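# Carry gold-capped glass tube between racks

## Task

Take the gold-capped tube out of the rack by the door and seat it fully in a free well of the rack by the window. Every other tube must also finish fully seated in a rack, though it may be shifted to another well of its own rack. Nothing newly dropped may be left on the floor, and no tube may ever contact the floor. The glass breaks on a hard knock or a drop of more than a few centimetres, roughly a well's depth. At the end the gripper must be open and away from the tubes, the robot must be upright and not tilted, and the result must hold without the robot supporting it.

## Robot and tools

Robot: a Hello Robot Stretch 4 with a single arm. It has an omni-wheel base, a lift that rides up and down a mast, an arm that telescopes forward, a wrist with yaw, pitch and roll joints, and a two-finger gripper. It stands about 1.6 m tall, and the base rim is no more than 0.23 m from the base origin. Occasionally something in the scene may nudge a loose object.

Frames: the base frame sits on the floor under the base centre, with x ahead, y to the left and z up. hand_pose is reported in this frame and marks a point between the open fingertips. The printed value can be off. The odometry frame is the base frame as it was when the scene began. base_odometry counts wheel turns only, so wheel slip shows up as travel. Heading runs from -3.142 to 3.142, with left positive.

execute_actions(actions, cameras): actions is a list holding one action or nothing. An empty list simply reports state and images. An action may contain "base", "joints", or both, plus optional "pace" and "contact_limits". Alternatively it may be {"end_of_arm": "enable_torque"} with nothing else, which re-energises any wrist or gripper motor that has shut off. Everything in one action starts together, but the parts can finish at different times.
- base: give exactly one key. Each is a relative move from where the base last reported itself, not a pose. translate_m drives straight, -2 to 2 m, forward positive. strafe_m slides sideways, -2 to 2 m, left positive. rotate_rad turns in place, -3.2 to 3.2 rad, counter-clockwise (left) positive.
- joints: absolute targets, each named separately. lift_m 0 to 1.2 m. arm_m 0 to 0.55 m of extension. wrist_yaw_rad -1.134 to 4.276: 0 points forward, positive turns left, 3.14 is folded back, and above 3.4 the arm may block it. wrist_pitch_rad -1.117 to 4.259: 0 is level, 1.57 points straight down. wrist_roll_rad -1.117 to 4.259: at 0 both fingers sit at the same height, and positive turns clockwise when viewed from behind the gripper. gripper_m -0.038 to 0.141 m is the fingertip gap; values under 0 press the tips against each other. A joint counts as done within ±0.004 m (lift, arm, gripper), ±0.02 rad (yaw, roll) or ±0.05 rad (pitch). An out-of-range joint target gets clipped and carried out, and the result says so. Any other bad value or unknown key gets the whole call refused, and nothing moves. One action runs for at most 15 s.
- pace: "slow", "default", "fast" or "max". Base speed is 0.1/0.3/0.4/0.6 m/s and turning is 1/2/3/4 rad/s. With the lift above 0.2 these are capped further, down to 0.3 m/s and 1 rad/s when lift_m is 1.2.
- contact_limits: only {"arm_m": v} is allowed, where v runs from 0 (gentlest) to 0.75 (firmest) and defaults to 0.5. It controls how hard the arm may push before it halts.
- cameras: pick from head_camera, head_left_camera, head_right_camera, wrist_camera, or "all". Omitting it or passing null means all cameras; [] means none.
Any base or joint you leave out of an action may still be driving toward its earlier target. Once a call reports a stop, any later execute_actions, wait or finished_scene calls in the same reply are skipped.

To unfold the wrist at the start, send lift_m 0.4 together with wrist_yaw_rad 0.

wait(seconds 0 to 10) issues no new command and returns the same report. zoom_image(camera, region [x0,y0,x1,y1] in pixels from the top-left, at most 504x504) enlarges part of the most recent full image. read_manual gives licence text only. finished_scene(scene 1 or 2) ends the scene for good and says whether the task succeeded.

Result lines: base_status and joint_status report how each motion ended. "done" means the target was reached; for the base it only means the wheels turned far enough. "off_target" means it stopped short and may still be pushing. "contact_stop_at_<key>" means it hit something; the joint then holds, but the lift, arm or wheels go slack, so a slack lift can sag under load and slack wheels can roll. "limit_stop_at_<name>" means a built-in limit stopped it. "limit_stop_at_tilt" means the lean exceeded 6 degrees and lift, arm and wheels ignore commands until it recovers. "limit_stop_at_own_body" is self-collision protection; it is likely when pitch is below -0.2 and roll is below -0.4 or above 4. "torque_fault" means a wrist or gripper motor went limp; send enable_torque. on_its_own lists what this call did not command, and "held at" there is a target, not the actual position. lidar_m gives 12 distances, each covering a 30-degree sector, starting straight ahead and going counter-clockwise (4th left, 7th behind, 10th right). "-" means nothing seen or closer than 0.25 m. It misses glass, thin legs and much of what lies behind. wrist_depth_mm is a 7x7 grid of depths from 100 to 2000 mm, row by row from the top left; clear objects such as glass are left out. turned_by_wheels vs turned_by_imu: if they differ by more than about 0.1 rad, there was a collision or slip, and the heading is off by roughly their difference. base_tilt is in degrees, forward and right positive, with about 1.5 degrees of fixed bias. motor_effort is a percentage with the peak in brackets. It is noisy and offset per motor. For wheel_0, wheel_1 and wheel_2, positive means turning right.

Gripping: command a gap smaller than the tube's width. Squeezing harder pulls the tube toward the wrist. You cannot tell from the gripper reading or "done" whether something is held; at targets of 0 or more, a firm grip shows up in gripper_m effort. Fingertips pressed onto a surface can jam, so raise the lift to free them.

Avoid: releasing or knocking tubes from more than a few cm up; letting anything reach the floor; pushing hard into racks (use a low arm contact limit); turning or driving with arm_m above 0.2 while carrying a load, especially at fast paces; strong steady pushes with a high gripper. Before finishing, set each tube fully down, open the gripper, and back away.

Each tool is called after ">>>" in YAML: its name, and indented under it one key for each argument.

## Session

>>> execute_actions:
  actions: []

Scene clock: 0.00 s.
base_odometry: x=+0.000 y=+0.000 heading=+0.000 (m, m, rad; odometry frame)
turned_by_wheels: +0.000 (rad since the last result)
turned_by_imu: +0.000 (rad since the last result)
base_tilt: forward=-0.6 right=+1.2 (deg)
lidar_m: 1.28 1.31 2.37 1.54 1.57 1.97 1.89 2.57 1.18 1.11 1.15 1.41
base_status: not commanded
joint_positions: lift_m=+0.282 arm_m=-0.003 wrist_yaw_rad=+3.080 wrist_pitch_rad=-0.012 wrist_roll_rad=-0.003 gripper_m=+0.057
joint_status: not commanded
motor_effort: lift_m=+20 arm_m=-1 wrist_yaw_rad=+1 wrist_pitch_rad=-7 wrist_roll_rad=+0 gripper_m=-2 wheel_0=+1 wheel_1=+1 wheel_2=+0 (%)
hand_pose: x=-0.1142 y=+0.1051 z=+0.4635 quat_wxyz=(+0.031, +0.006, -0.002, +0.999) (m; base frame)
wrist_depth_mm: 138 138 - - - - - / - 138 - - - - - / - 128 201 - - - 1756 / 110 137 250 - - - 1756 / 135 - - - - - 1808 / - - 221 1983 211 1863 1756 / 1336 1281 1138 1182 1098 1182 1255
pictures: head_camera, head_left_camera, head_right_camera, wrist_camera
Images, in order (width x height): head_camera 420x560, head_left_camera 420x672, head_right_camera 420x672, wrist_camera 616x392.

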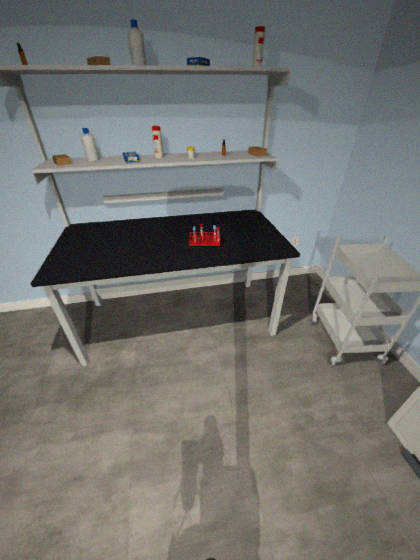

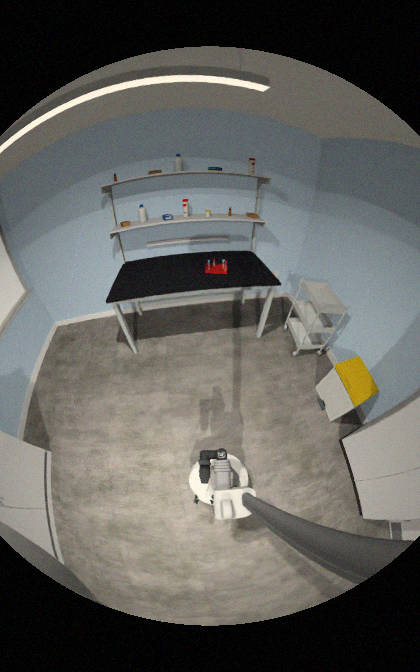

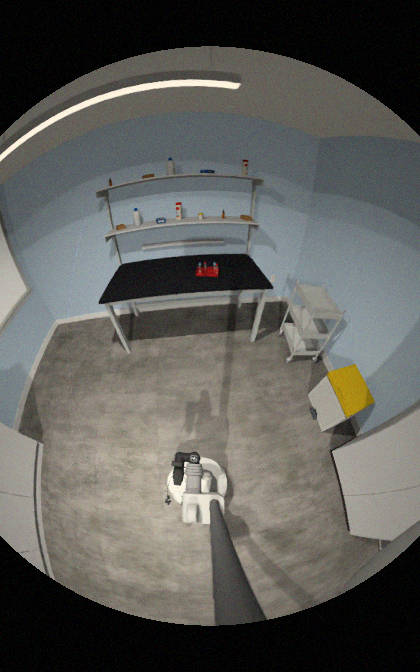

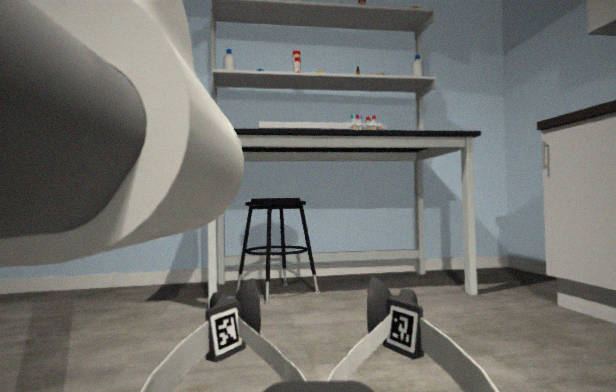

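>>> execute_actions:
  actions:
    - {"base":{"rotate_rad":-2.97},"joints":{"lift_m":0.45,"wrist_yaw_rad":0},"pace":"fast"}
  cameras: ["head_camera"]

Scene clock: 7.30 s.
base_odometry: x=+0.000 y=+0.000 heading=-2.970 (m, m, rad; odometry frame)
turned_by_wheels: -2.970 (rad since the last result)
turned_by_imu: -2.954 (rad since the last result)
base_tilt: forward=-0.6 right=+1.3 (deg)
lidar_m: 1.86 2.13 1.15 1.10 1.18 1.37 1.31 1.39 2.23 1.51 1.60 1.89
base_status: done
joint_positions: lift_m=+0.450 arm_m=-0.003 wrist_yaw_rad=+0.000 wrist_pitch_rad=-0.012 wrist_roll_rad=-0.003 gripper_m=+0.057
joint_status: all done
motor_effort: lift_m=+23(26) arm_m=-1(1) wrist_yaw_rad=-1(5) wrist_pitch_rad=-6(6) wrist_roll_rad=+0(1) gripper_m=-2(4) wheel_0=+1(11) wheel_1=+1(9) wheel_2=-2(11) (%)
hand_pose: x=+0.4568 y=-0.0873 z=+0.6314 quat_wxyz=(+1.000, -0.002, -0.006, +0.000) (m; base frame)
wrist_depth_mm: - - - - - - - / - - - - - - - / - - - - - - - / - - - - - - - / - - - - - - - / - - 221 - 211 - - / 1756 1756 1464 1576 1430 1537 1618
pictures: head_camera
Images, in order (width x height): head_camera 420x560.

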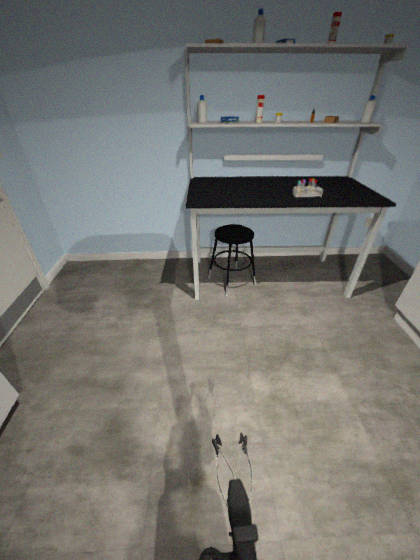

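>>> execute_actions:
  actions:
    - {"base":{"strafe_m":-0.52},"pace":"fast"}
  cameras: []

>>> execute_actions:
  actions:
    - {"base":{"translate_m":1.44},"joints":{"lift_m":1.05,"wrist_pitch_rad":1.57,"arm_m":0.3,"gripper_m":0.032},"pace":"fast"}
  cameras: ["head_camera","wrist_camera"]

Scene clock: 16.40 s.
base_odometry: x=-0.089 y=+0.512 heading=-2.970 (m, m, rad; odometry frame)
turned_by_wheels: +0.000 (rad since the last result)
turned_by_imu: +0.000 (rad since the last result)
base_tilt: forward=-0.7 right=+1.2 (deg)
lidar_m: 1.83 1.92 1.66 1.61 1.75 1.38 1.32 2.18 1.68 1.01 1.04 1.50
base_status: done
joint_positions: lift_m=+0.450 arm_m=-0.003 wrist_yaw_rad=+0.000 wrist_pitch_rad=-0.012 wrist_roll_rad=-0.003 gripper_m=+0.057
joint_status: not commanded
motor_effort: lift_m=+23(23) arm_m=-1(1) wrist_yaw_rad=+1(2) wrist_pitch_rad=-6(7) wrist_roll_rad=+1(1) gripper_m=-1(3) wheel_0=+0(12) wheel_1=+3(13) wheel_2=-1(1) (%)
hand_pose: x=+0.4568 y=-0.0874 z=+0.6314 quat_wxyz=(+1.000, -0.002, -0.006, +0.000) (m; base frame)
wrist_depth_mm: - - - - - - - / - - - - - - - / - - - - 1756 - - / - - - - - - - / - - - - - - - / - - 221 - 211 - - / 1708 1708 1499 1537 1464 1537 1661
pictures: none
No camera images: the call's "cameras" was empty. Leave "cameras" out to get every camera's image.

Scene clock: 21.37 s.
base_odometry: x=-1.507 y=+0.266 heading=-2.970 (m, m, rad; odometry frame)
turned_by_wheels: +0.000 (rad since the last result)
turned_by_imu: +0.004 (rad since the last result)
base_tilt: forward=-0.7 right=+1.1 (deg)
lidar_m: 0.41 0.43 0.62 1.71 1.66 2.37 3.51 1.47 1.08 1.04 0.55 0.44
base_status: done
joint_positions: lift_m=+1.050 arm_m=+0.299 wrist_yaw_rad=+0.000 wrist_pitch_rad=+1.570 wrist_roll_rad=-0.003 gripper_m=+0.032
joint_status: all done
motor_effort: lift_m=+23(27) arm_m=+6(6) wrist_yaw_rad=+0(1) wrist_pitch_rad=+0(5) wrist_roll_rad=+0(1) gripper_m=-3(3) wheel_0=+1(10) wheel_1=+2(4) wheel_2=+2(13) (%)
hand_pose: x=+0.4702 y=-0.0874 z=+0.9394 quat_wxyz=(+0.707, -0.001, +0.707, +0.001) (m; base frame)
wrist_depth_mm: 246 247 246 246 245 245 245 / 246 246 245 245 245 245 245 / 246 245 245 245 245 245 245 / 245 245 245 245 245 244 245 / 245 245 245 245 245 244 244 / 245 245 244 244 219 244 244 / 245 245 244 245 244 244 244
pictures: head_camera, wrist_camera
Images, in order (width x height): head_camera 420x560, wrist_camera 616x392.

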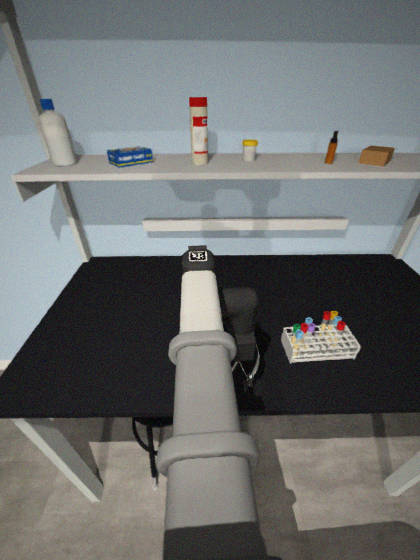

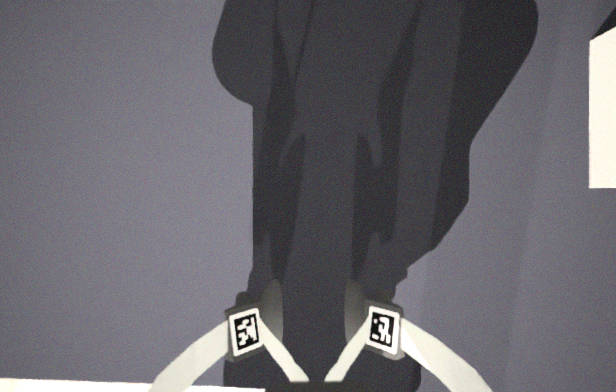

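>>> execute_actions:
  actions:
    - {"joints":{"lift_m":1.2}}
  cameras: []

>>> execute_actions:
  actions:
    - {"base":{"strafe_m":-0.25}}
  cameras: ["wrist_camera"]

Scene clock: 32.27 s.
base_odometry: x=-1.507 y=+0.266 heading=-2.970 (m, m, rad; odometry frame)
turned_by_wheels: +0.000 (rad since the last result)
turned_by_imu: +0.001 (rad since the last result)
base_tilt: forward=-0.7 right=+1.2 (deg)
lidar_m: 0.39 0.43 0.62 1.72 1.69 2.39 3.52 1.48 1.07 1.05 0.56 0.41
base_status: not commanded
joint_positions: lift_m=+1.200 arm_m=+0.299 wrist_yaw_rad=+0.000 wrist_pitch_rad=+1.570 wrist_roll_rad=-0.003 gripper_m=+0.032
joint_status: all done
motor_effort: lift_m=+24(25) arm_m=+6(6) wrist_yaw_rad=+0(1) wrist_pitch_rad=+1(2) wrist_roll_rad=+1(0) gripper_m=-3(4) wheel_0=+2(1) wheel_1=+2(2) wheel_2=+2(2) (%)
hand_pose: x=+0.4702 y=-0.0874 z=+1.0893 quat_wxyz=(+0.707, -0.001, +0.707, +0.001) (m; base frame)
wrist_depth_mm: 394 397 397 394 394 397 394 / 397 397 397 397 394 394 394 / 397 394 397 394 394 389 322 / 397 394 394 394 394 392 392 / 394 394 394 394 394 394 392 / 1308 397 392 394 219 394 394 / 1308 1336 1078 1078 1308 1308 1281
pictures: none
No camera images: the call's "cameras" was empty. Leave "cameras" out to get every camera's image.

Scene clock: 34.40 s.
base_odometry: x=-1.550 y=+0.512 heading=-2.969 (m, m, rad; odometry frame)
turned_by_wheels: +0.000 (rad since the last result)
turned_by_imu: +0.000 (rad since the last result)
base_tilt: forward=-0.7 right=+1.2 (deg)
lidar_m: 0.37 0.41 0.61 1.94 1.94 2.77 3.49 1.13 0.82 0.78 0.54 0.39
base_status: done
joint_positions: lift_m=+1.200 arm_m=+0.299 wrist_yaw_rad=+0.000 wrist_pitch_rad=+1.570 wrist_roll_rad=-0.003 gripper_m=+0.032
joint_status: not commanded
motor_effort: lift_m=+23(24) arm_m=+5(6) wrist_yaw_rad=-2(0) wrist_pitch_rad=+0(1) wrist_roll_rad=+0(1) gripper_m=-4(3) wheel_0=+3(10) wheel_1=-2(15) wheel_2=+0(1) (%)
hand_pose: x=+0.4702 y=-0.0874 z=+1.0894 quat_wxyz=(+0.707, -0.001, +0.707, +0.001) (m; base frame)
wrist_depth_mm: 397 397 397 397 397 394 394 / 397 397 397 397 338 394 397 / 397 397 340 338 336 394 394 / 397 394 394 394 397 392 394 / 394 394 394 397 397 394 394 / 394 394 394 397 220 394 394 / 1336 1308 1098 1078 1281 1308 1078
pictures: wrist_camera
Images, in order (width x height): wrist_camera 616x392.

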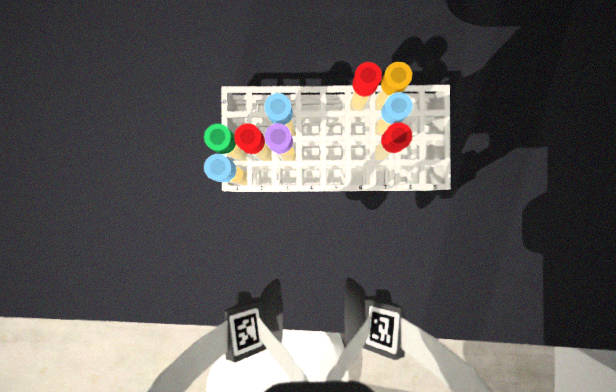

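>>> execute_actions:
  actions:
    - {"base":{"strafe_m":-0.033},"joints":{"arm_m":0.452,"wrist_roll_rad":1.57}}
  cameras: []

>>> execute_actions:
  actions:
    - {"joints":{"lift_m":1.17},"pace":"slow"}
  cameras: ["wrist_camera"]

Scene clock: 42.93 s.
base_odometry: x=-1.556 y=+0.544 heading=-2.969 (m, m, rad; odometry frame)
turned_by_wheels: +0.000 (rad since the last result)
turned_by_imu: +0.001 (rad since the last result)
base_tilt: forward=-0.6 right=+1.3 (deg)
lidar_m: 0.38 0.41 0.61 1.95 1.97 2.80 3.53 1.08 0.79 0.76 0.50 0.41
base_status: done
joint_positions: lift_m=+1.200 arm_m=+0.451 wrist_yaw_rad=+0.000 wrist_pitch_rad=+1.570 wrist_roll_rad=+1.570 gripper_m=+0.032
joint_status: all done
motor_effort: lift_m=+23(23) arm_m=+6(7) wrist_yaw_rad=-1(2) wrist_pitch_rad=+1(0) wrist_roll_rad=+0(2) gripper_m=-3(4) wheel_0=+2(12) wheel_1=-1(11) wheel_2=+0(1) (%)
hand_pose: x=+0.6221 y=-0.0874 z=+1.0894 quat_wxyz=(+0.501, +0.500, +0.500, -0.499) (m; base frame)
wrist_depth_mm: 394 397 399 399 399 402 1336 / 394 394 397 397 402 402 1336 / 392 394 397 399 399 399 1336 / 392 392 394 397 397 397 1308 / 389 392 394 387 397 397 1118 / 389 389 392 362 219 394 1308 / 387 389 389 276 274 394 1308
pictures: none
No camera images: the call's "cameras" was empty. Leave "cameras" out to get every camera's image.

Scene clock: 44.00 s.
base_odometry: x=-1.556 y=+0.544 heading=-2.969 (m, m, rad; odometry frame)
turned_by_wheels: +0.000 (rad since the last result)
turned_by_imu: +0.000 (rad since the last result)
base_tilt: forward=-0.5 right=+1.3 (deg)
lidar_m: 0.38 0.40 0.61 1.97 1.99 2.79 3.52 1.07 0.80 0.76 0.53 0.38
base_status: not commanded
joint_positions: lift_m=+1.170 arm_m=+0.451 wrist_yaw_rad=+0.000 wrist_pitch_rad=+1.570 wrist_roll_rad=+1.570 gripper_m=+0.032
joint_status: all done
motor_effort: lift_m=+14(22) arm_m=+6(6) wrist_yaw_rad=+0(0) wrist_pitch_rad=-1(1) wrist_roll_rad=-1(1) gripper_m=-4(4) wheel_0=+2(2) wheel_1=-1(1) wheel_2=+0(0) (%)
hand_pose: x=+0.6221 y=-0.0874 z=+1.0601 quat_wxyz=(+0.501, +0.500, +0.500, -0.499) (m; base frame)
wrist_depth_mm: 366 368 368 368 370 373 1336 / 366 366 368 368 370 373 1308 / 364 364 366 368 368 370 1308 / 362 364 366 359 355 368 1098 / 362 362 364 334 309 368 1078 / 359 362 364 307 219 366 1078 / 359 362 362 307 246 366 1281
pictures: wrist_camera
Images, in order (width x height): wrist_camera 616x392.

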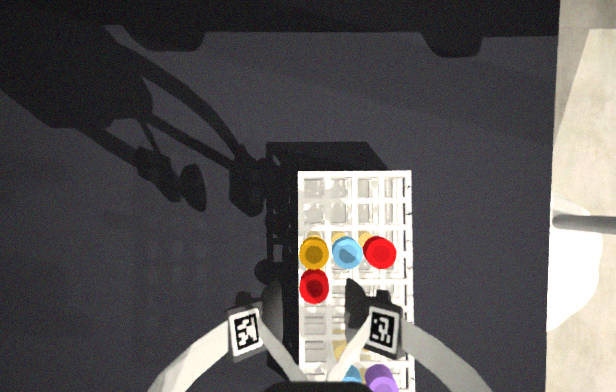

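>>> execute_actions:
  actions:
    - {"joints":{"lift_m":1.13},"pace":"slow"}
  cameras: []

>>> execute_actions:
  actions:
    - {"joints":{"gripper_m":-0.002}}
  cameras: []

>>> execute_actions:
  actions:
    - {"joints":{"lift_m":1.2},"pace":"slow"}
  cameras: ["wrist_camera"]

>>> execute_actions:
  actions:
    - {"base":{"strafe_m":0.021},"pace":"slow"}
  cameras: []

>>> execute_actions:
  actions:
    - {"joints":{"arm_m":0.408},"pace":"slow","contact_limits":{"arm_m":0.1}}
  cameras: ["wrist_camera"]

Scene clock: 56.93 s.
base_odometry: x=-1.556 y=+0.544 heading=-2.969 (m, m, rad; odometry frame)
turned_by_wheels: +0.000 (rad since the last result)
turned_by_imu: +0.000 (rad since the last result)
base_tilt: forward=-0.6 right=+1.2 (deg)
lidar_m: 0.39 0.41 0.60 1.96 1.98 2.80 3.51 1.07 0.79 0.76 0.53 0.41
base_status: not commanded
joint_positions: lift_m=+1.130 arm_m=+0.451 wrist_yaw_rad=+0.000 wrist_pitch_rad=+1.570 wrist_roll_rad=+1.570 gripper_m=+0.032
joint_status: all done
motor_effort: lift_m=+14(15) arm_m=+6(6) wrist_yaw_rad=+0(0) wrist_pitch_rad=+0(1) wrist_roll_rad=+1(3) gripper_m=-5(5) wheel_0=+2(2) wheel_1=-1(1) wheel_2=+0(0) (%)
hand_pose: x=+0.6221 y=-0.0874 z=+1.0201 quat_wxyz=(+0.501, +0.500, +0.500, -0.499) (m; base frame)
wrist_depth_mm: 325 327 329 330 330 332 334 / 325 325 327 329 329 330 332 / 324 325 327 327 329 329 330 / 324 324 325 319 297 330 330 / 322 322 324 268 270 327 330 / 322 322 322 211 219 327 327 / 320 322 322 266 267 327 325
pictures: none
No camera images: the call's "cameras" was empty. Leave "cameras" out to get every camera's image.

Scene clock: 58.03 s.
base_odometry: x=-1.556 y=+0.544 heading=-2.969 (m, m, rad; odometry frame)
turned_by_wheels: +0.000 (rad since the last result)
turned_by_imu: +0.000 (rad since the last result)
base_tilt: forward=-0.7 right=+1.2 (deg)
lidar_m: 0.38 0.41 0.61 1.96 1.98 2.78 3.52 1.10 0.79 0.76 0.51 0.37
base_status: not commanded
joint_positions: lift_m=+1.130 arm_m=+0.451 wrist_yaw_rad=+0.000 wrist_pitch_rad=+1.571 wrist_roll_rad=+1.570 gripper_m=-0.002
joint_status: all done
motor_effort: lift_m=+15(14) arm_m=+6(5) wrist_yaw_rad=+0(1) wrist_pitch_rad=+0(2) wrist_roll_rad=+1(2) gripper_m=-11(13) wheel_0=+2(2) wheel_1=-1(1) wheel_2=+0(0) (%)
hand_pose: x=+0.6220 y=-0.0874 z=+1.0201 quat_wxyz=(+0.500, +0.500, +0.500, -0.500) (m; base frame)
wrist_depth_mm: 324 327 329 329 330 332 332 / 324 327 327 329 330 330 332 / 324 325 327 329 329 330 330 / 322 324 325 319 298 327 330 / 322 322 322 270 270 327 329 / 319 320 322 201 270 325 327 / 319 320 179 267 266 325 327
pictures: none
No camera images: the call's "cameras" was empty. Leave "cameras" out to get every camera's image.

Scene clock: 59.50 s.
base_odometry: x=-1.556 y=+0.544 heading=-2.969 (m, m, rad; odometry frame)
turned_by_wheels: +0.000 (rad since the last result)
turned_by_imu: +0.000 (rad since the last result)
base_tilt: forward=-0.6 right=+1.3 (deg)
lidar_m: 0.37 0.41 0.60 1.96 1.98 2.78 3.53 1.08 0.79 0.76 0.53 0.40
base_status: not commanded
joint_positions: lift_m=+1.200 arm_m=+0.451 wrist_yaw_rad=+0.000 wrist_pitch_rad=+1.570 wrist_roll_rad=+1.570 gripper_m=-0.002
joint_status: all done
motor_effort: lift_m=+24(25) arm_m=+6(6) wrist_yaw_rad=+1(1) wrist_pitch_rad=+0(2) wrist_roll_rad=+3(2) gripper_m=-13(13) wheel_0=+2(2) wheel_1=-1(1) wheel_2=+0(0) (%)
hand_pose: x=+0.6220 y=-0.0874 z=+1.0893 quat_wxyz=(+0.500, +0.500, +0.500, -0.500) (m; base frame)
wrist_depth_mm: 397 399 399 399 399 404 1336 / 394 394 399 397 399 402 1336 / 392 397 397 397 399 399 1308 / 392 392 394 397 397 399 1336 / 392 392 392 370 387 397 1098 / 387 392 392 201 364 397 1281 / 387 389 182 286 274 394 1308
pictures: wrist_camera
Images, in order (width x height): wrist_camera 616x392.

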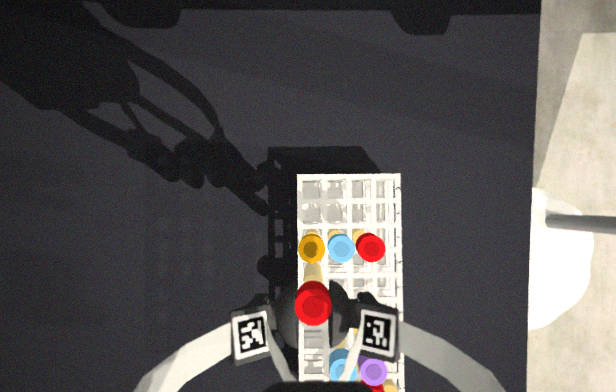

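Scene clock: 60.63 s.
base_odometry: x=-1.552 y=+0.524 heading=-2.969 (m, m, rad; odometry frame)
turned_by_wheels: +0.000 (rad since the last result)
turned_by_imu: +0.000 (rad since the last result)
base_tilt: forward=-0.7 right=+1.1 (deg)
lidar_m: 0.39 0.41 0.62 1.95 1.95 2.78 3.52 1.12 0.82 0.76 0.52 0.41
base_status: done
joint_positions: lift_m=+1.200 arm_m=+0.451 wrist_yaw_rad=+0.000 wrist_pitch_rad=+1.570 wrist_roll_rad=+1.570 gripper_m=-0.002
joint_status: not commanded
motor_effort: lift_m=+24(24) arm_m=+6(6) wrist_yaw_rad=+0(1) wrist_pitch_rad=+0(1) wrist_roll_rad=+0(2) gripper_m=-11(12) wheel_0=-4(7) wheel_1=+3(3) wheel_2=+0(0) (%)
hand_pose: x=+0.6220 y=-0.0874 z=+1.0893 quat_wxyz=(+0.500, +0.500, +0.500, -0.500) (m; base frame)
wrist_depth_mm: 397 399 397 402 402 404 1308 / 394 397 399 397 399 399 1308 / 394 397 394 397 399 399 1308 / 392 394 394 389 389 399 1336 / 389 392 392 387 387 397 1098 / 389 392 392 201 387 397 1308 / 389 389 182 336 274 394 1281
pictures: none
No camera images: the call's "cameras" was empty. Leave "cameras" out to get every camera's image.

Scene clock: 62.23 s.
base_odometry: x=-1.552 y=+0.524 heading=-2.969 (m, m, rad; odometry frame)
turned_by_wheels: +0.000 (rad since the last result)
turned_by_imu: +0.000 (rad since the last result)
base_tilt: forward=-0.7 right=+1.2 (deg)
lidar_m: 0.38 0.42 0.59 1.94 1.96 2.79 3.51 1.11 0.82 0.78 0.52 0.39
base_status: not commanded
joint_positions: lift_m=+1.200 arm_m=+0.409 wrist_yaw_rad=+0.000 wrist_pitch_rad=+1.570 wrist_roll_rad=+1.570 gripper_m=-0.002
joint_status: all done
motor_effort: lift_m=+24(24) arm_m=-6(5) wrist_yaw_rad=-1(1) wrist_pitch_rad=-1(1) wrist_roll_rad=+1(2) gripper_m=-12(14) wheel_0=-4(4) wheel_1=+3(3) wheel_2=+0(0) (%)
contact_limits: arm_m 0.1
hand_pose: x=+0.5801 y=-0.0874 z=+1.0893 quat_wxyz=(+0.500, +0.500, +0.500, -0.500) (m; base frame)
wrist_depth_mm: 397 399 397 399 399 402 1336 / 394 397 397 399 399 402 1336 / 394 394 397 397 397 402 1308 / 392 394 394 387 397 397 1308 / 392 389 394 338 397 397 1098 / 389 389 392 201 397 397 1336 / 387 389 182 274 392 394 1308
pictures: wrist_camera
Images, in order (width x height): wrist_camera 616x392.

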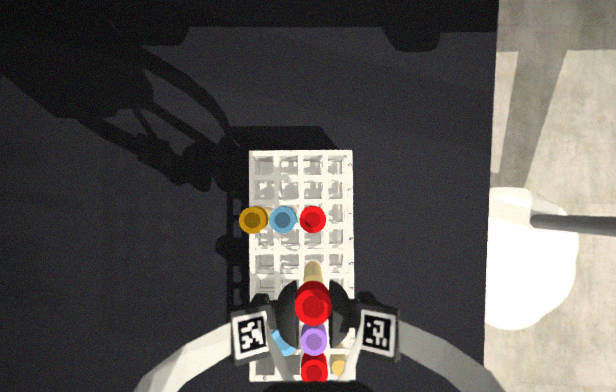

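>>> execute_actions:
  actions:
    - {"joints":{"lift_m":1.17},"pace":"slow"}
  cameras: []

>>> execute_actions:
  actions:
    - {"joints":{"lift_m":1.134},"pace":"slow"}
  cameras: ["wrist_camera"]

Scene clock: 66.97 s.
base_odometry: x=-1.552 y=+0.524 heading=-2.969 (m, m, rad; odometry frame)
turned_by_wheels: +0.000 (rad since the last result)
turned_by_imu: +0.000 (rad since the last result)
base_tilt: forward=-0.7 right=+1.3 (deg)
lidar_m: 0.38 0.41 0.62 1.94 1.96 2.77 3.49 1.12 0.80 0.78 0.53 0.39
base_status: not commanded
joint_positions: lift_m=+1.170 arm_m=+0.409 wrist_yaw_rad=+0.000 wrist_pitch_rad=+1.570 wrist_roll_rad=+1.570 gripper_m=-0.002
joint_status: all done
motor_effort: lift_m=+15(24) arm_m=-6(6) wrist_yaw_rad=+0(0) wrist_pitch_rad=-1(1) wrist_roll_rad=+0(1) gripper_m=-12(12) wheel_0=-4(5) wheel_1=+3(3) wheel_2=+0(0) (%)
hand_pose: x=+0.5801 y=-0.0874 z=+1.0601 quat_wxyz=(+0.500, +0.500, +0.500, -0.500) (m; base frame)
wrist_depth_mm: 368 368 368 370 373 373 1308 / 366 366 368 368 370 370 1308 / 364 364 366 366 368 370 1308 / 362 366 364 357 368 368 1308 / 362 362 362 336 368 368 1060 / 359 362 362 202 366 366 1281 / 357 362 182 245 307 366 1281
pictures: none
No camera images: the call's "cameras" was empty. Leave "cameras" out to get every camera's image.

Scene clock: 68.10 s.
base_odometry: x=-1.552 y=+0.524 heading=-2.969 (m, m, rad; odometry frame)
turned_by_wheels: +0.000 (rad since the last result)
turned_by_imu: +0.000 (rad since the last result)
base_tilt: forward=-0.8 right=+1.3 (deg)
lidar_m: 0.38 0.42 0.62 1.93 1.96 2.78 3.52 1.10 0.82 0.76 0.52 0.38
base_status: not commanded
joint_positions: lift_m=+1.134 arm_m=+0.409 wrist_yaw_rad=+0.000 wrist_pitch_rad=+1.571 wrist_roll_rad=+1.570 gripper_m=-0.002
joint_status: all done
motor_effort: lift_m=+14(14) arm_m=-6(6) wrist_yaw_rad=+1(0) wrist_pitch_rad=-2(1) wrist_roll_rad=+0(2) gripper_m=-13(12) wheel_0=-4(4) wheel_1=+3(3) wheel_2=+0(0) (%)
hand_pose: x=+0.5800 y=-0.0874 z=+1.0241 quat_wxyz=(+0.500, +0.500, +0.500, -0.500) (m; base frame)
wrist_depth_mm: 329 330 332 334 336 336 1255 / 329 330 330 334 334 334 1255 / 329 329 330 324 332 334 1255 / 329 327 329 273 330 332 1255 / 325 325 329 273 329 332 1060 / 325 325 325 202 329 330 1042 / 324 324 178 209 297 330 1255
pictures: wrist_camera
Images, in order (width x height): wrist_camera 616x392.

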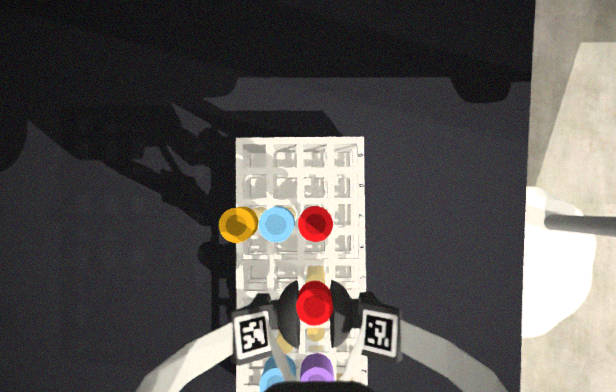

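>>> execute_actions:
  actions:
    - {"joints":{"gripper_m":0.03}}
  cameras: []

>>> execute_actions:
  actions:
    - {"joints":{"lift_m":1.185}}
  cameras: []

>>> execute_actions:
  actions:
    - {"base":{"strafe_m":-0.05},"joints":{"arm_m":0.461,"wrist_roll_rad":0}}
  cameras: ["wrist_camera"]

Scene clock: 75.27 s.
base_odometry: x=-1.552 y=+0.524 heading=-2.969 (m, m, rad; odometry frame)
turned_by_wheels: +0.000 (rad since the last result)
turned_by_imu: +0.000 (rad since the last result)
base_tilt: forward=-0.7 right=+1.3 (deg)
lidar_m: 0.37 0.42 0.60 1.94 1.97 2.80 3.52 1.11 0.81 0.77 0.54 0.40
base_status: not commanded
joint_positions: lift_m=+1.134 arm_m=+0.409 wrist_yaw_rad=+0.000 wrist_pitch_rad=+1.570 wrist_roll_rad=+1.570 gripper_m=+0.030
joint_status: all done
motor_effort: lift_m=+14(14) arm_m=-6(6) wrist_yaw_rad=+0(2) wrist_pitch_rad=-1(2) wrist_roll_rad=+3(4) gripper_m=-4(12) wheel_0=-4(4) wheel_1=+3(3) wheel_2=+0(0) (%)
hand_pose: x=+0.5800 y=-0.0874 z=+1.0241 quat_wxyz=(+0.500, +0.500, +0.500, -0.500) (m; base frame)
wrist_depth_mm: 330 330 332 336 336 336 1281 / 330 329 332 332 334 334 1255 / 327 329 329 324 334 334 1255 / 329 329 329 274 332 332 1281 / 325 325 329 273 330 332 1042 / 325 325 327 210 300 330 1025 / 324 325 270 209 298 330 1229
pictures: none
No camera images: the call's "cameras" was empty. Leave "cameras" out to get every camera's image.

Scene clock: 76.37 s.
base_odometry: x=-1.552 y=+0.524 heading=-2.969 (m, m, rad; odometry frame)
turned_by_wheels: +0.000 (rad since the last result)
turned_by_imu: +0.000 (rad since the last result)
base_tilt: forward=-0.8 right=+1.2 (deg)
lidar_m: 0.37 0.41 0.62 1.94 1.97 2.78 3.51 1.13 0.82 0.79 0.53 0.39
base_status: not commanded
joint_positions: lift_m=+1.185 arm_m=+0.409 wrist_yaw_rad=+0.000 wrist_pitch_rad=+1.570 wrist_roll_rad=+1.570 gripper_m=+0.030
joint_status: all done
motor_effort: lift_m=+24(26) arm_m=-6(6) wrist_yaw_rad=+0(0) wrist_pitch_rad=-1(2) wrist_roll_rad=+0(3) gripper_m=-4(5) wheel_0=-4(4) wheel_1=+3(3) wheel_2=+0(0) (%)
hand_pose: x=+0.5800 y=-0.0874 z=+1.0744 quat_wxyz=(+0.500, +0.500, +0.500, -0.500) (m; base frame)
wrist_depth_mm: 379 382 382 384 387 387 1336 / 379 379 382 384 384 387 1308 / 377 377 379 382 384 387 1308 / 375 377 379 370 382 384 1336 / 375 377 377 324 379 384 1098 / 375 375 377 262 379 379 1308 / 373 373 319 258 377 379 1281
pictures: none
No camera images: the call's "cameras" was empty. Leave "cameras" out to get every camera's image.

Scene clock: 77.87 s.
base_odometry: x=-1.561 y=+0.573 heading=-2.969 (m, m, rad; odometry frame)
turned_by_wheels: +0.000 (rad since the last result)
turned_by_imu: +0.000 (rad since the last result)
base_tilt: forward=-0.8 right=+1.2 (deg)
lidar_m: 0.38 0.41 0.59 1.98 2.03 2.95 3.52 1.04 0.75 0.72 0.54 0.38
base_status: done
joint_positions: lift_m=+1.185 arm_m=+0.460 wrist_yaw_rad=+0.000 wrist_pitch_rad=+1.570 wrist_roll_rad=+0.000 gripper_m=+0.030
joint_status: all done
motor_effort: lift_m=+24(24) arm_m=+6(8) wrist_yaw_rad=+1(0) wrist_pitch_rad=-1(1) wrist_roll_rad=-2(2) gripper_m=-4(5) wheel_0=+4(12) wheel_1=-1(10) wheel_2=+1(1) (%)
hand_pose: x=+0.6311 y=-0.0874 z=+1.0744 quat_wxyz=(+0.707, +0.000, +0.707, +0.000) (m; base frame)
wrist_depth_mm: 382 379 379 379 379 379 379 / 382 379 379 382 379 379 379 / 379 382 379 379 379 379 377 / 379 379 382 379 382 379 379 / 379 379 379 379 379 377 377 / 377 377 334 259 353 377 379 / 379 274 259 259 322 379 377
pictures: wrist_camera
Images, in order (width x height): wrist_camera 616x392.

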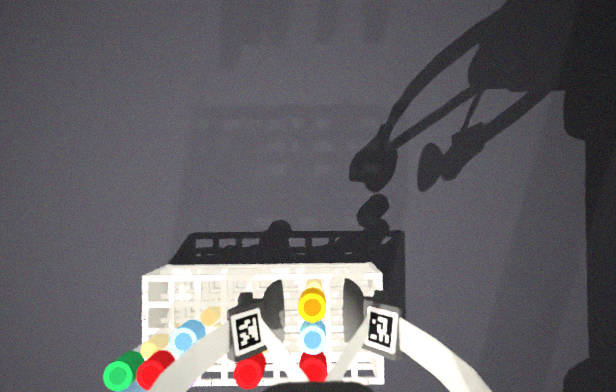

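>>> execute_actions:
  actions:
    - {"joints":{"lift_m":1.13},"pace":"slow"}
  cameras: []

>>> execute_actions:
  actions:
    - {"joints":{"gripper_m":-0.003}}
  cameras: []

>>> execute_actions:
  actions:
    - {"joints":{"lift_m":1.2},"pace":"slow"}
  cameras: ["wrist_camera"]

Scene clock: 91.07 s.
base_odometry: x=-1.561 y=+0.573 heading=-2.969 (m, m, rad; odometry frame)
turned_by_wheels: +0.000 (rad since the last result)
turned_by_imu: +0.000 (rad since the last result)
base_tilt: forward=-0.7 right=+1.1 (deg)
lidar_m: 0.38 0.41 0.60 2.00 2.02 2.93 3.53 1.03 0.76 0.73 0.53 0.39
base_status: not commanded
joint_positions: lift_m=+1.130 arm_m=+0.460 wrist_yaw_rad=+0.000 wrist_pitch_rad=+1.570 wrist_roll_rad=+0.000 gripper_m=+0.030
joint_status: all done
motor_effort: lift_m=+14(22) arm_m=+6(6) wrist_yaw_rad=+0(0) wrist_pitch_rad=+0(1) wrist_roll_rad=-1(1) gripper_m=-3(3) wheel_0=+3(3) wheel_1=-1(1) wheel_2=+1(1) (%)
hand_pose: x=+0.6311 y=-0.0874 z=+1.0201 quat_wxyz=(+0.707, +0.000, +0.707, +0.000) (m; base frame)
wrist_depth_mm: 327 325 327 325 325 325 325 / 329 327 327 325 325 325 325 / 325 325 325 325 324 327 325 / 327 325 325 325 325 325 325 / 325 325 324 325 325 324 325 / 325 296 267 220 267 324 324 / 324 268 254 205 267 324 324
pictures: none
No camera images: the call's "cameras" was empty. Leave "cameras" out to get every camera's image.

Scene clock: 92.17 s.
base_odometry: x=-1.561 y=+0.573 heading=-2.969 (m, m, rad; odometry frame)
turned_by_wheels: +0.000 (rad since the last result)
turned_by_imu: +0.000 (rad since the last result)
base_tilt: forward=-0.7 right=+1.2 (deg)
lidar_m: 0.38 0.42 0.61 2.00 2.02 2.95 3.53 1.02 0.77 0.73 0.53 0.40
base_status: not commanded
joint_positions: lift_m=+1.130 arm_m=+0.460 wrist_yaw_rad=+0.000 wrist_pitch_rad=+1.570 wrist_roll_rad=+0.000 gripper_m=-0.003
joint_status: all done
motor_effort: lift_m=+14(14) arm_m=+6(6) wrist_yaw_rad=+0(0) wrist_pitch_rad=-1(0) wrist_roll_rad=+0(1) gripper_m=-13(13) wheel_0=+3(4) wheel_1=-1(1) wheel_2=+1(1) (%)
hand_pose: x=+0.6311 y=-0.0874 z=+1.0201 quat_wxyz=(+0.707, +0.000, +0.707, +0.000) (m; base frame)
wrist_depth_mm: 327 327 327 325 325 325 325 / 325 327 327 325 325 325 324 / 325 325 325 325 325 325 325 / 327 327 324 324 325 325 325 / 325 325 324 324 324 325 324 / 325 294 271 203 290 324 325 / 325 267 181 200 266 324 324
pictures: none
No camera images: the call's "cameras" was empty. Leave "cameras" out to get every camera's image.

Scene clock: 93.63 s.
base_odometry: x=-1.561 y=+0.573 heading=-2.969 (m, m, rad; odometry frame)
turned_by_wheels: +0.000 (rad since the last result)
turned_by_imu: +0.000 (rad since the last result)
base_tilt: forward=-0.7 right=+1.2 (deg)
lidar_m: 0.35 0.41 0.61 2.00 2.02 2.94 3.53 1.04 0.76 0.73 0.52 0.39
base_status: not commanded
joint_positions: lift_m=+1.200 arm_m=+0.460 wrist_yaw_rad=+0.000 wrist_pitch_rad=+1.570 wrist_roll_rad=+0.000 gripper_m=-0.003
joint_status: all done
motor_effort: lift_m=+24(24) arm_m=+6(6) wrist_yaw_rad=+0(0) wrist_pitch_rad=+0(0) wrist_roll_rad=-1(3) gripper_m=-12(14) wheel_0=+3(3) wheel_1=-1(1) wheel_2=+1(1) (%)
hand_pose: x=+0.6311 y=-0.0874 z=+1.0893 quat_wxyz=(+0.707, +0.000, +0.707, +0.000) (m; base frame)
wrist_depth_mm: 394 397 397 394 397 394 397 / 397 397 394 397 394 394 394 / 394 394 394 397 397 394 394 / 397 394 394 394 394 394 394 / 394 394 394 392 394 394 394 / 394 394 336 205 394 394 392 / 394 285 179 200 336 392 392
pictures: wrist_camera
Images, in order (width x height): wrist_camera 616x392.

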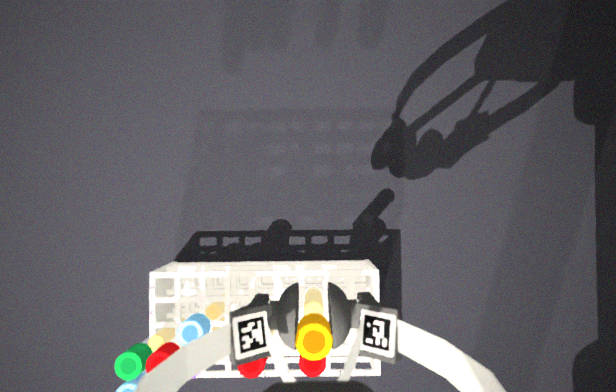

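>>> execute_actions:
  actions:
    - {"base":{"strafe_m":-0.09},"pace":"slow"}
  cameras: []

>>> execute_actions:
  actions:
    - {"base":{"translate_m":-0.5},"joints":{"arm_m":0.1}}
  cameras: ["head_camera"]

>>> execute_actions:
  actions:
    - {"base":{"rotate_rad":3.15}}
  cameras: []

>>> execute_actions:
  actions:
    - {"base":{"strafe_m":-1.13}}
  cameras: []

>>> execute_actions:
  actions:
    - {"base":{"translate_m":1.3}}
  cameras: ["head_camera"]

Scene clock: 104.50 s.
base_odometry: x=-1.576 y=+0.662 heading=-2.969 (m, m, rad; odometry frame)
turned_by_wheels: +0.000 (rad since the last result)
turned_by_imu: +0.000 (rad since the last result)
base_tilt: forward=-0.7 right=+1.2 (deg)
lidar_m: 0.38 0.40 0.60 2.09 2.10 2.95 3.51 0.91 0.67 0.64 0.53 0.39
base_status: done
joint_positions: lift_m=+1.200 arm_m=+0.460 wrist_yaw_rad=+0.000 wrist_pitch_rad=+1.570 wrist_roll_rad=+0.000 gripper_m=-0.003
joint_status: not commanded
motor_effort: lift_m=+24(24) arm_m=+6(6) wrist_yaw_rad=+0(1) wrist_pitch_rad=+0(1) wrist_roll_rad=-1(1) gripper_m=-13(12) wheel_0=+5(8) wheel_1=-4(8) wheel_2=+1(1) (%)
hand_pose: x=+0.6311 y=-0.0874 z=+1.0893 quat_wxyz=(+0.707, +0.000, +0.707, +0.000) (m; base frame)
wrist_depth_mm: 397 394 394 397 394 397 397 / 397 394 394 394 394 394 394 / 397 394 394 397 394 394 397 / 397 397 394 394 397 394 394 / 394 394 394 394 394 394 394 / 387 379 336 206 392 392 392 / 281 338 179 200 394 394 394
pictures: none
No camera images: the call's "cameras" was empty. Leave "cameras" out to get every camera's image.

Scene clock: 107.63 s.
base_odometry: x=-1.084 y=+0.747 heading=-2.970 (m, m, rad; odometry frame)
turned_by_wheels: -0.001 (rad since the last result)
turned_by_imu: -0.001 (rad since the last result)
base_tilt: forward=-0.7 right=+1.2 (deg)
lidar_m: 0.87 0.95 1.35 2.03 2.12 2.39 3.00 0.91 0.65 0.63 0.66 0.26
base_status: done
joint_positions: lift_m=+1.200 arm_m=+0.101 wrist_yaw_rad=+0.000 wrist_pitch_rad=+1.570 wrist_roll_rad=+0.000 gripper_m=-0.003
joint_status: all done
motor_effort: lift_m=+24(24) arm_m=-6(7) wrist_yaw_rad=+1(0) wrist_pitch_rad=+0(1) wrist_roll_rad=+0(1) gripper_m=-11(13) wheel_0=-3(7) wheel_1=-3(8) wheel_2=-1(11) (%)
hand_pose: x=+0.2721 y=-0.0874 z=+1.0894 quat_wxyz=(+0.707, +0.000, +0.707, +0.000) (m; base frame)
wrist_depth_mm: 1308 1336 1308 1308 1308 1308 1308 / 1308 1308 1308 1308 1308 1308 946 / 1308 1336 1281 1308 1308 1308 904 / 1336 1308 1308 1336 1308 1308 891 / 1281 1281 1308 1182 1308 1308 878 / 1308 1336 1098 206 1308 1308 891 / 1281 1281 179 200 1308 1098 891
pictures: head_camera
Images, in order (width x height): head_camera 420x560.

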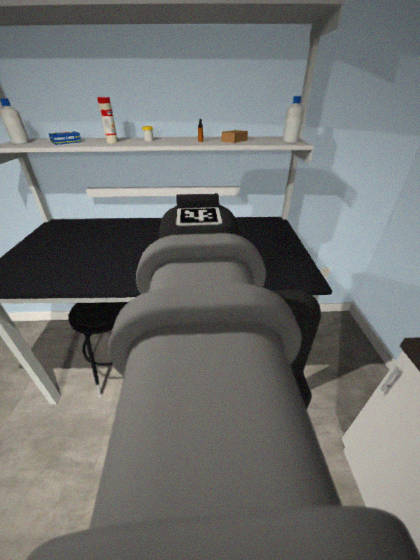

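Scene clock: 112.07 s.
base_odometry: x=-1.084 y=+0.747 heading=+0.180 (m, m, rad; odometry frame)
turned_by_wheels: +3.149 (rad since the last result)
turned_by_imu: +3.134 (rad since the last result)
base_tilt: forward=-0.6 right=+1.2 (deg)
lidar_m: 2.29 0.89 0.65 0.61 0.70 0.92 0.89 0.96 2.50 2.00 2.10 0.27
base_status: done
joint_positions: lift_m=+1.200 arm_m=+0.101 wrist_yaw_rad=+0.000 wrist_pitch_rad=+1.570 wrist_roll_rad=+0.000 gripper_m=-0.003
joint_status: not commanded
motor_effort: lift_m=+24(24) arm_m=-6(6) wrist_yaw_rad=+0(0) wrist_pitch_rad=+1(0) wrist_roll_rad=+0(1) gripper_m=-12(11) wheel_0=-4(7) wheel_1=-3(7) wheel_2=-1(7) (%)
hand_pose: x=+0.2721 y=-0.0874 z=+1.0894 quat_wxyz=(+0.707, +0.000, +0.707, +0.000) (m; base frame)
wrist_depth_mm: 1078 1308 1308 1308 1308 1308 1308 / 1078 1308 1308 1308 1308 1308 1336 / 1078 1308 1336 1308 1336 1308 1336 / 1098 1308 1308 1308 1308 1308 1308 / 1098 1336 1308 1182 1308 1308 1308 / 1118 1336 1078 206 1308 1308 1308 / 1160 1308 179 200 1281 1281 1308
pictures: none
No camera images: the call's "cameras" was empty. Leave "cameras" out to get every camera's image.

Scene clock: 117.17 s.
base_odometry: x=-0.882 y=-0.364 heading=+0.180 (m, m, rad; odometry frame)
turned_by_wheels: +0.000 (rad since the last result)
turned_by_imu: -0.001 (rad since the last result)
base_tilt: forward=-0.7 right=+1.2 (deg)
lidar_m: 2.19 2.38 1.85 1.76 1.34 1.01 0.98 1.79 1.35 0.86 0.91 0.28
base_status: done
joint_positions: lift_m=+1.200 arm_m=+0.101 wrist_yaw_rad=+0.000 wrist_pitch_rad=+1.570 wrist_roll_rad=+0.000 gripper_m=-0.003
joint_status: not commanded
motor_effort: lift_m=+24(24) arm_m=-6(6) wrist_yaw_rad=+1(1) wrist_pitch_rad=+0(1) wrist_roll_rad=-1(3) gripper_m=-13(13) wheel_0=+3(9) wheel_1=+1(8) wheel_2=+0(0) (%)
hand_pose: x=+0.2721 y=-0.0874 z=+1.0894 quat_wxyz=(+0.707, +0.000, +0.707, +0.000) (m; base frame)
wrist_depth_mm: 1308 1308 1308 1308 1308 1308 1308 / 1281 1281 1308 1308 1308 1308 1308 / 1308 1281 1308 1308 1308 1308 1308 / 1281 1308 1281 1308 1336 1308 1308 / 1308 1308 1308 1182 1308 1308 1308 / 1281 1336 1078 206 1308 1308 1281 / 1336 1308 179 200 1308 1308 1308
pictures: none
No camera images: the call's "cameras" was empty. Leave "cameras" out to get every camera's image.

Scene clock: 122.97 s.
base_odometry: x=+0.397 y=-0.131 heading=+0.181 (m, m, rad; odometry frame)
turned_by_wheels: +0.000 (rad since the last result)
turned_by_imu: +0.004 (rad since the last result)
base_tilt: forward=-0.7 right=+1.3 (deg)
lidar_m: 0.92 0.96 2.42 1.73 1.81 2.38 2.45 1.24 0.99 0.96 1.05 0.27
base_status: done
joint_positions: lift_m=+1.200 arm_m=+0.101 wrist_yaw_rad=+0.000 wrist_pitch_rad=+1.570 wrist_roll_rad=+0.000 gripper_m=-0.003
joint_status: not commanded
motor_effort: lift_m=+24(24) arm_m=-6(6) wrist_yaw_rad=-1(0) wrist_pitch_rad=+0(0) wrist_roll_rad=+1(1) gripper_m=-13(13) wheel_0=+3(6) wheel_1=+3(12) wheel_2=+0(9) (%)
hand_pose: x=+0.2721 y=-0.0874 z=+1.0894 quat_wxyz=(+0.707, +0.000, +0.707, +0.000) (m; base frame)
wrist_depth_mm: 1308 1336 1308 1336 1336 1336 1308 / 1336 1308 1308 1308 1308 1308 1308 / 1308 1308 1308 1308 1308 1308 1308 / 1336 1336 1308 1308 1281 1308 1308 / 1308 1308 1308 1160 1308 1281 1281 / 1308 1308 1098 206 1308 1308 1255 / 1281 1336 179 200 1281 1308 1308
pictures: head_camera
Images, in order (width x height): head_camera 420x560.

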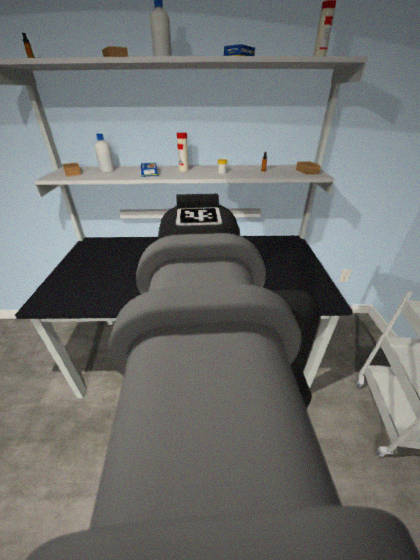

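>>> execute_actions:
  actions:
    - {"base":{"translate_m":0.5},"joints":{"arm_m":0.27}}
  cameras: ["wrist_camera"]

Scene clock: 130.63 s.
base_odometry: x=+0.889 y=-0.041 heading=+0.181 (m, m, rad; odometry frame)
turned_by_wheels: +0.001 (rad since the last result)
turned_by_imu: +0.002 (rad since the last result)
base_tilt: forward=-0.6 right=+1.2 (deg)
lidar_m: 0.41 0.45 0.65 2.13 1.83 2.57 2.90 1.33 1.04 0.93 0.58 0.44
base_status: done
joint_positions: lift_m=+1.200 arm_m=+0.269 wrist_yaw_rad=+0.000 wrist_pitch_rad=+1.570 wrist_roll_rad=+0.000 gripper_m=-0.003
joint_status: all done
motor_effort: lift_m=+24(24) arm_m=+6(7) wrist_yaw_rad=-1(0) wrist_pitch_rad=+0(1) wrist_roll_rad=+0(0) gripper_m=-11(12) wheel_0=+3(8) wheel_1=+4(9) wheel_2=+2(9) (%)
hand_pose: x=+0.4401 y=-0.0874 z=+1.0894 quat_wxyz=(+0.707, +0.000, +0.707, +0.000) (m; base frame)
wrist_depth_mm: 549 554 554 544 549 549 549 / 549 544 549 539 521 549 544 / 549 549 549 549 544 549 549 / 544 544 549 549 544 549 549 / 1336 1308 1308 544 544 544 544 / 1308 1308 1308 206 1308 1308 1308 / 1308 1308 181 200 1281 1308 1308
pictures: wrist_camera
Images, in order (width x height): wrist_camera 616x392.

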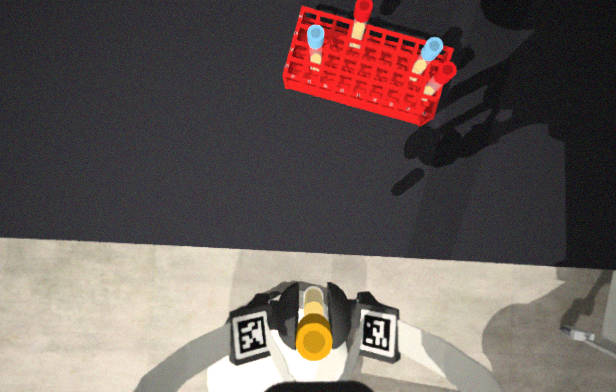

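>>> execute_actions:
  actions:
    - {"base":{"strafe_m":-0.064},"joints":{"arm_m":0.49,"lift_m":1.055}}
  cameras: ["wrist_camera"]

>>> zoom_image:
  camera: "wrist_camera"
  region: [200, 180, 420, 360]

Scene clock: 139.10 s.
base_odometry: x=+0.901 y=-0.104 heading=+0.181 (m, m, rad; odometry frame)
turned_by_wheels: +0.000 (rad since the last result)
turned_by_imu: +0.001 (rad since the last result)
base_tilt: forward=-0.7 right=+1.3 (deg)
lidar_m: 0.41 0.43 0.64 2.18 1.89 2.67 3.25 1.31 0.97 0.86 0.58 0.43
base_status: done
joint_positions: lift_m=+1.055 arm_m=+0.489 wrist_yaw_rad=+0.000 wrist_pitch_rad=+1.570 wrist_roll_rad=+0.000 gripper_m=-0.003
joint_status: all done
motor_effort: lift_m=+15(21) arm_m=+6(5) wrist_yaw_rad=-1(2) wrist_pitch_rad=+0(1) wrist_roll_rad=+2(0) gripper_m=-12(13) wheel_0=+2(12) wheel_1=-1(13) wheel_2=+1(2) (%)
hand_pose: x=+0.6601 y=-0.0874 z=+0.9451 quat_wxyz=(+0.707, +0.000, +0.707, +0.000) (m; base frame)
wrist_depth_mm: 404 402 404 404 402 402 402 / 404 404 404 404 402 402 402 / 404 404 402 402 402 402 402 / 404 402 402 402 402 402 402 / 402 404 373 373 351 402 399 / 402 402 402 206 283 399 402 / 402 399 179 200 399 399 402
pictures: wrist_camera
Images, in order (width x height): wrist_camera 616x392.

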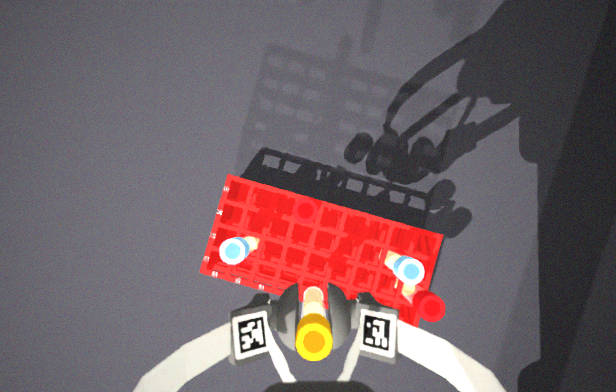

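Region (200, 180, 420, 360) of wrist_camera's 616x392 image, scaled by 2.291; it fills the top 412 rows of this view, and the rest is white.

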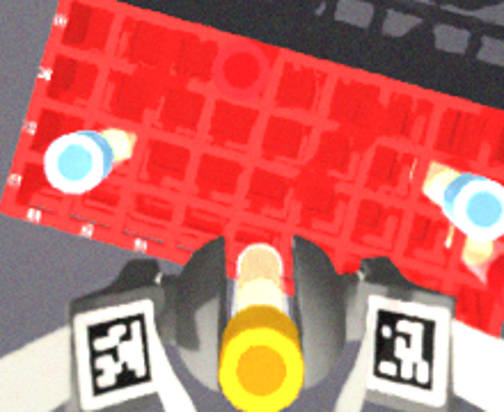

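>>> execute_actions:
  actions:
    - {"joints":{"lift_m":1.015},"pace":"slow"}
  cameras: ["wrist_camera"]

Scene clock: 145.37 s.
base_odometry: x=+0.901 y=-0.104 heading=+0.181 (m, m, rad; odometry frame)
turned_by_wheels: +0.000 (rad since the last result)
turned_by_imu: +0.000 (rad since the last result)
base_tilt: forward=-0.6 right=+1.2 (deg)
lidar_m: 0.41 0.46 0.64 2.20 1.90 2.66 3.25 1.28 0.99 0.86 0.56 0.43
base_status: not commanded
joint_positions: lift_m=+1.015 arm_m=+0.489 wrist_yaw_rad=+0.000 wrist_pitch_rad=+1.570 wrist_roll_rad=+0.000 gripper_m=-0.003
joint_status: all done
motor_effort: lift_m=+14(13) arm_m=+6(6) wrist_yaw_rad=+1(0) wrist_pitch_rad=+1(0) wrist_roll_rad=+0(0) gripper_m=-13(11) wheel_0=+2(2) wheel_1=-1(2) wheel_2=+2(2) (%)
hand_pose: x=+0.6601 y=-0.0874 z=+0.9051 quat_wxyz=(+0.707, +0.000, +0.707, +0.000) (m; base frame)
wrist_depth_mm: 364 362 364 362 364 364 364 / 364 364 364 362 362 362 364 / 362 364 362 364 362 362 362 / 364 362 353 362 362 362 359 / 362 364 315 332 307 362 362 / 364 362 362 206 242 362 362 / 359 362 179 200 359 359 362
pictures: wrist_camera
Images, in order (width x height): wrist_camera 616x392.

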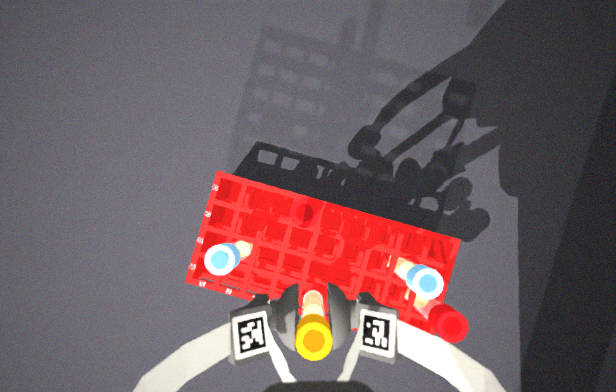

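Grasp depth was 0.325; lower 0.034 more.

>>> execute_actions:
  actions:
    - {"joints":{"lift_m":0.981},"pace":"slow"}
  cameras: []

>>> execute_actions:
  actions:
    - {"joints":{"gripper_m":0.035}}
  cameras: []

>>> execute_actions:
  actions:
    - {"joints":{"lift_m":1.08}}
  cameras: []

>>> execute_actions:
  actions:
    - {"joints":{"arm_m":0.3},"pace":"fast"}
  cameras: ["wrist_camera"]

Scene clock: 151.77 s.
base_odometry: x=+0.901 y=-0.104 heading=+0.181 (m, m, rad; odometry frame)
turned_by_wheels: +0.000 (rad since the last result)
turned_by_imu: +0.000 (rad since the last result)
base_tilt: forward=-0.6 right=+1.2 (deg)
lidar_m: 0.40 0.44 0.62 2.20 1.88 2.67 3.25 1.31 0.96 0.85 0.56 0.42
base_status: not commanded
joint_positions: lift_m=+0.981 arm_m=+0.489 wrist_yaw_rad=+0.000 wrist_pitch_rad=+1.571 wrist_roll_rad=+0.000 gripper_m=-0.003
joint_status: all done
motor_effort: lift_m=+14(16) arm_m=+6(6) wrist_yaw_rad=+1(1) wrist_pitch_rad=-1(7) wrist_roll_rad=+0(1) gripper_m=-12(13) wheel_0=+2(2) wheel_1=-2(1) wheel_2=+1(1) (%)
hand_pose: x=+0.6599 y=-0.0874 z=+0.8711 quat_wxyz=(+0.707, +0.000, +0.707, +0.000) (m; base frame)
wrist_depth_mm: 329 329 329 330 327 327 329 / 329 330 329 329 330 329 327 / 329 329 329 329 329 327 327 / 327 329 309 320 327 329 327 / 329 329 271 298 273 327 327 / 329 327 314 206 228 327 327 / 327 327 182 199 327 208 327
pictures: none
No camera images: the call's "cameras" was empty. Leave "cameras" out to get every camera's image.

Scene clock: 152.93 s.
base_odometry: x=+0.901 y=-0.104 heading=+0.181 (m, m, rad; odometry frame)
turned_by_wheels: +0.000 (rad since the last result)
turned_by_imu: +0.000 (rad since the last result)
base_tilt: forward=-0.7 right=+1.2 (deg)
lidar_m: 0.41 0.47 0.63 2.18 1.90 2.66 3.26 1.29 0.97 0.86 0.57 0.43
base_status: not commanded
joint_positions: lift_m=+0.981 arm_m=+0.489 wrist_yaw_rad=+0.000 wrist_pitch_rad=+1.571 wrist_roll_rad=+0.000 gripper_m=+0.035
joint_status: all done
motor_effort: lift_m=+14(14) arm_m=+6(6) wrist_yaw_rad=+1(1) wrist_pitch_rad=-1(4) wrist_roll_rad=-1(0) gripper_m=-5(11) wheel_0=+2(2) wheel_1=-2(1) wheel_2=+1(1) (%)
hand_pose: x=+0.6599 y=-0.0874 z=+0.8711 quat_wxyz=(+0.707, +0.000, +0.707, +0.000) (m; base frame)
wrist_depth_mm: 330 329 330 327 329 330 327 / 329 330 329 330 329 327 329 / 329 329 329 329 329 329 329 / 329 327 307 320 329 329 327 / 329 329 272 298 273 329 327 / 327 327 298 271 210 327 327 / 329 327 193 208 327 327 327
pictures: none
No camera images: the call's "cameras" was empty. Leave "cameras" out to get every camera's image.

Scene clock: 154.37 s.
base_odometry: x=+0.901 y=-0.104 heading=+0.181 (m, m, rad; odometry frame)
turned_by_wheels: +0.000 (rad since the last result)
turned_by_imu: +0.000 (rad since the last result)
base_tilt: forward=-0.6 right=+1.2 (deg)
lidar_m: 0.41 0.45 0.65 2.19 1.91 2.67 3.25 1.31 0.98 0.85 0.56 0.43
base_status: not commanded
joint_positions: lift_m=+1.080 arm_m=+0.489 wrist_yaw_rad=+0.000 wrist_pitch_rad=+1.570 wrist_roll_rad=+0.000 gripper_m=+0.035
joint_status: all done
motor_effort: lift_m=+24(26) arm_m=+6(6) wrist_yaw_rad=+1(2) wrist_pitch_rad=+0(1) wrist_roll_rad=-1(1) gripper_m=-3(5) wheel_0=+2(2) wheel_1=-1(2) wheel_2=+1(2) (%)
hand_pose: x=+0.6599 y=-0.0874 z=+0.9693 quat_wxyz=(+0.707, +0.000, +0.707, +0.000) (m; base frame)
wrist_depth_mm: 427 427 427 427 427 427 427 / 427 427 427 427 427 427 427 / 424 427 424 427 424 427 427 / 427 427 427 418 427 427 424 / 427 424 427 399 368 427 424 / 427 427 427 427 219 424 421 / 427 427 192 427 424 427 424
pictures: none
No camera images: the call's "cameras" was empty. Leave "cameras" out to get every camera's image.

Scene clock: 155.77 s.
base_odometry: x=+0.901 y=-0.104 heading=+0.181 (m, m, rad; odometry frame)
turned_by_wheels: +0.000 (rad since the last result)
turned_by_imu: +0.000 (rad since the last result)
base_tilt: forward=-0.6 right=+1.2 (deg)
lidar_m: 0.40 0.45 0.65 2.17 1.88 2.66 3.26 1.30 0.98 0.85 0.57 0.42
base_status: not commanded
joint_positions: lift_m=+1.080 arm_m=+0.301 wrist_yaw_rad=+0.000 wrist_pitch_rad=+1.570 wrist_roll_rad=+0.000 gripper_m=+0.035
joint_status: all done
motor_effort: lift_m=+24(24) arm_m=-6(7) wrist_yaw_rad=+0(1) wrist_pitch_rad=+1(0) wrist_roll_rad=+1(1) gripper_m=-4(5) wheel_0=+2(2) wheel_1=-1(1) wheel_2=+1(1) (%)
hand_pose: x=+0.4721 y=-0.0874 z=+0.9693 quat_wxyz=(+0.707, +0.000, +0.707, +0.000) (m; base frame)
wrist_depth_mm: 427 430 421 373 399 424 430 / 430 427 427 397 397 427 427 / 427 427 427 430 427 427 427 / 427 427 427 424 427 427 427 / 427 427 427 427 427 430 427 / 1182 1182 427 991 219 427 427 / 1182 1160 192 976 1182 1182 1182
pictures: wrist_camera
Images, in order (width x height): wrist_camera 616x392.

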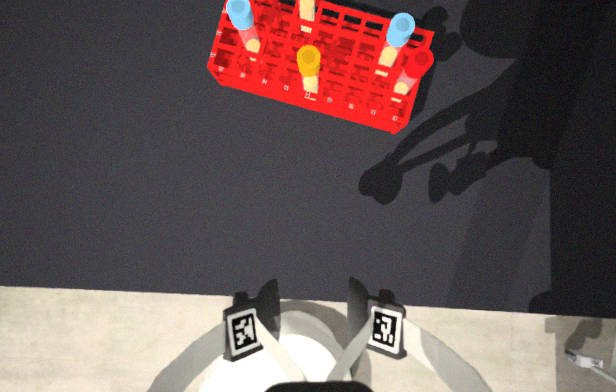

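>>> finished_scene:
  scene: 2

The scene is finished: the task was done.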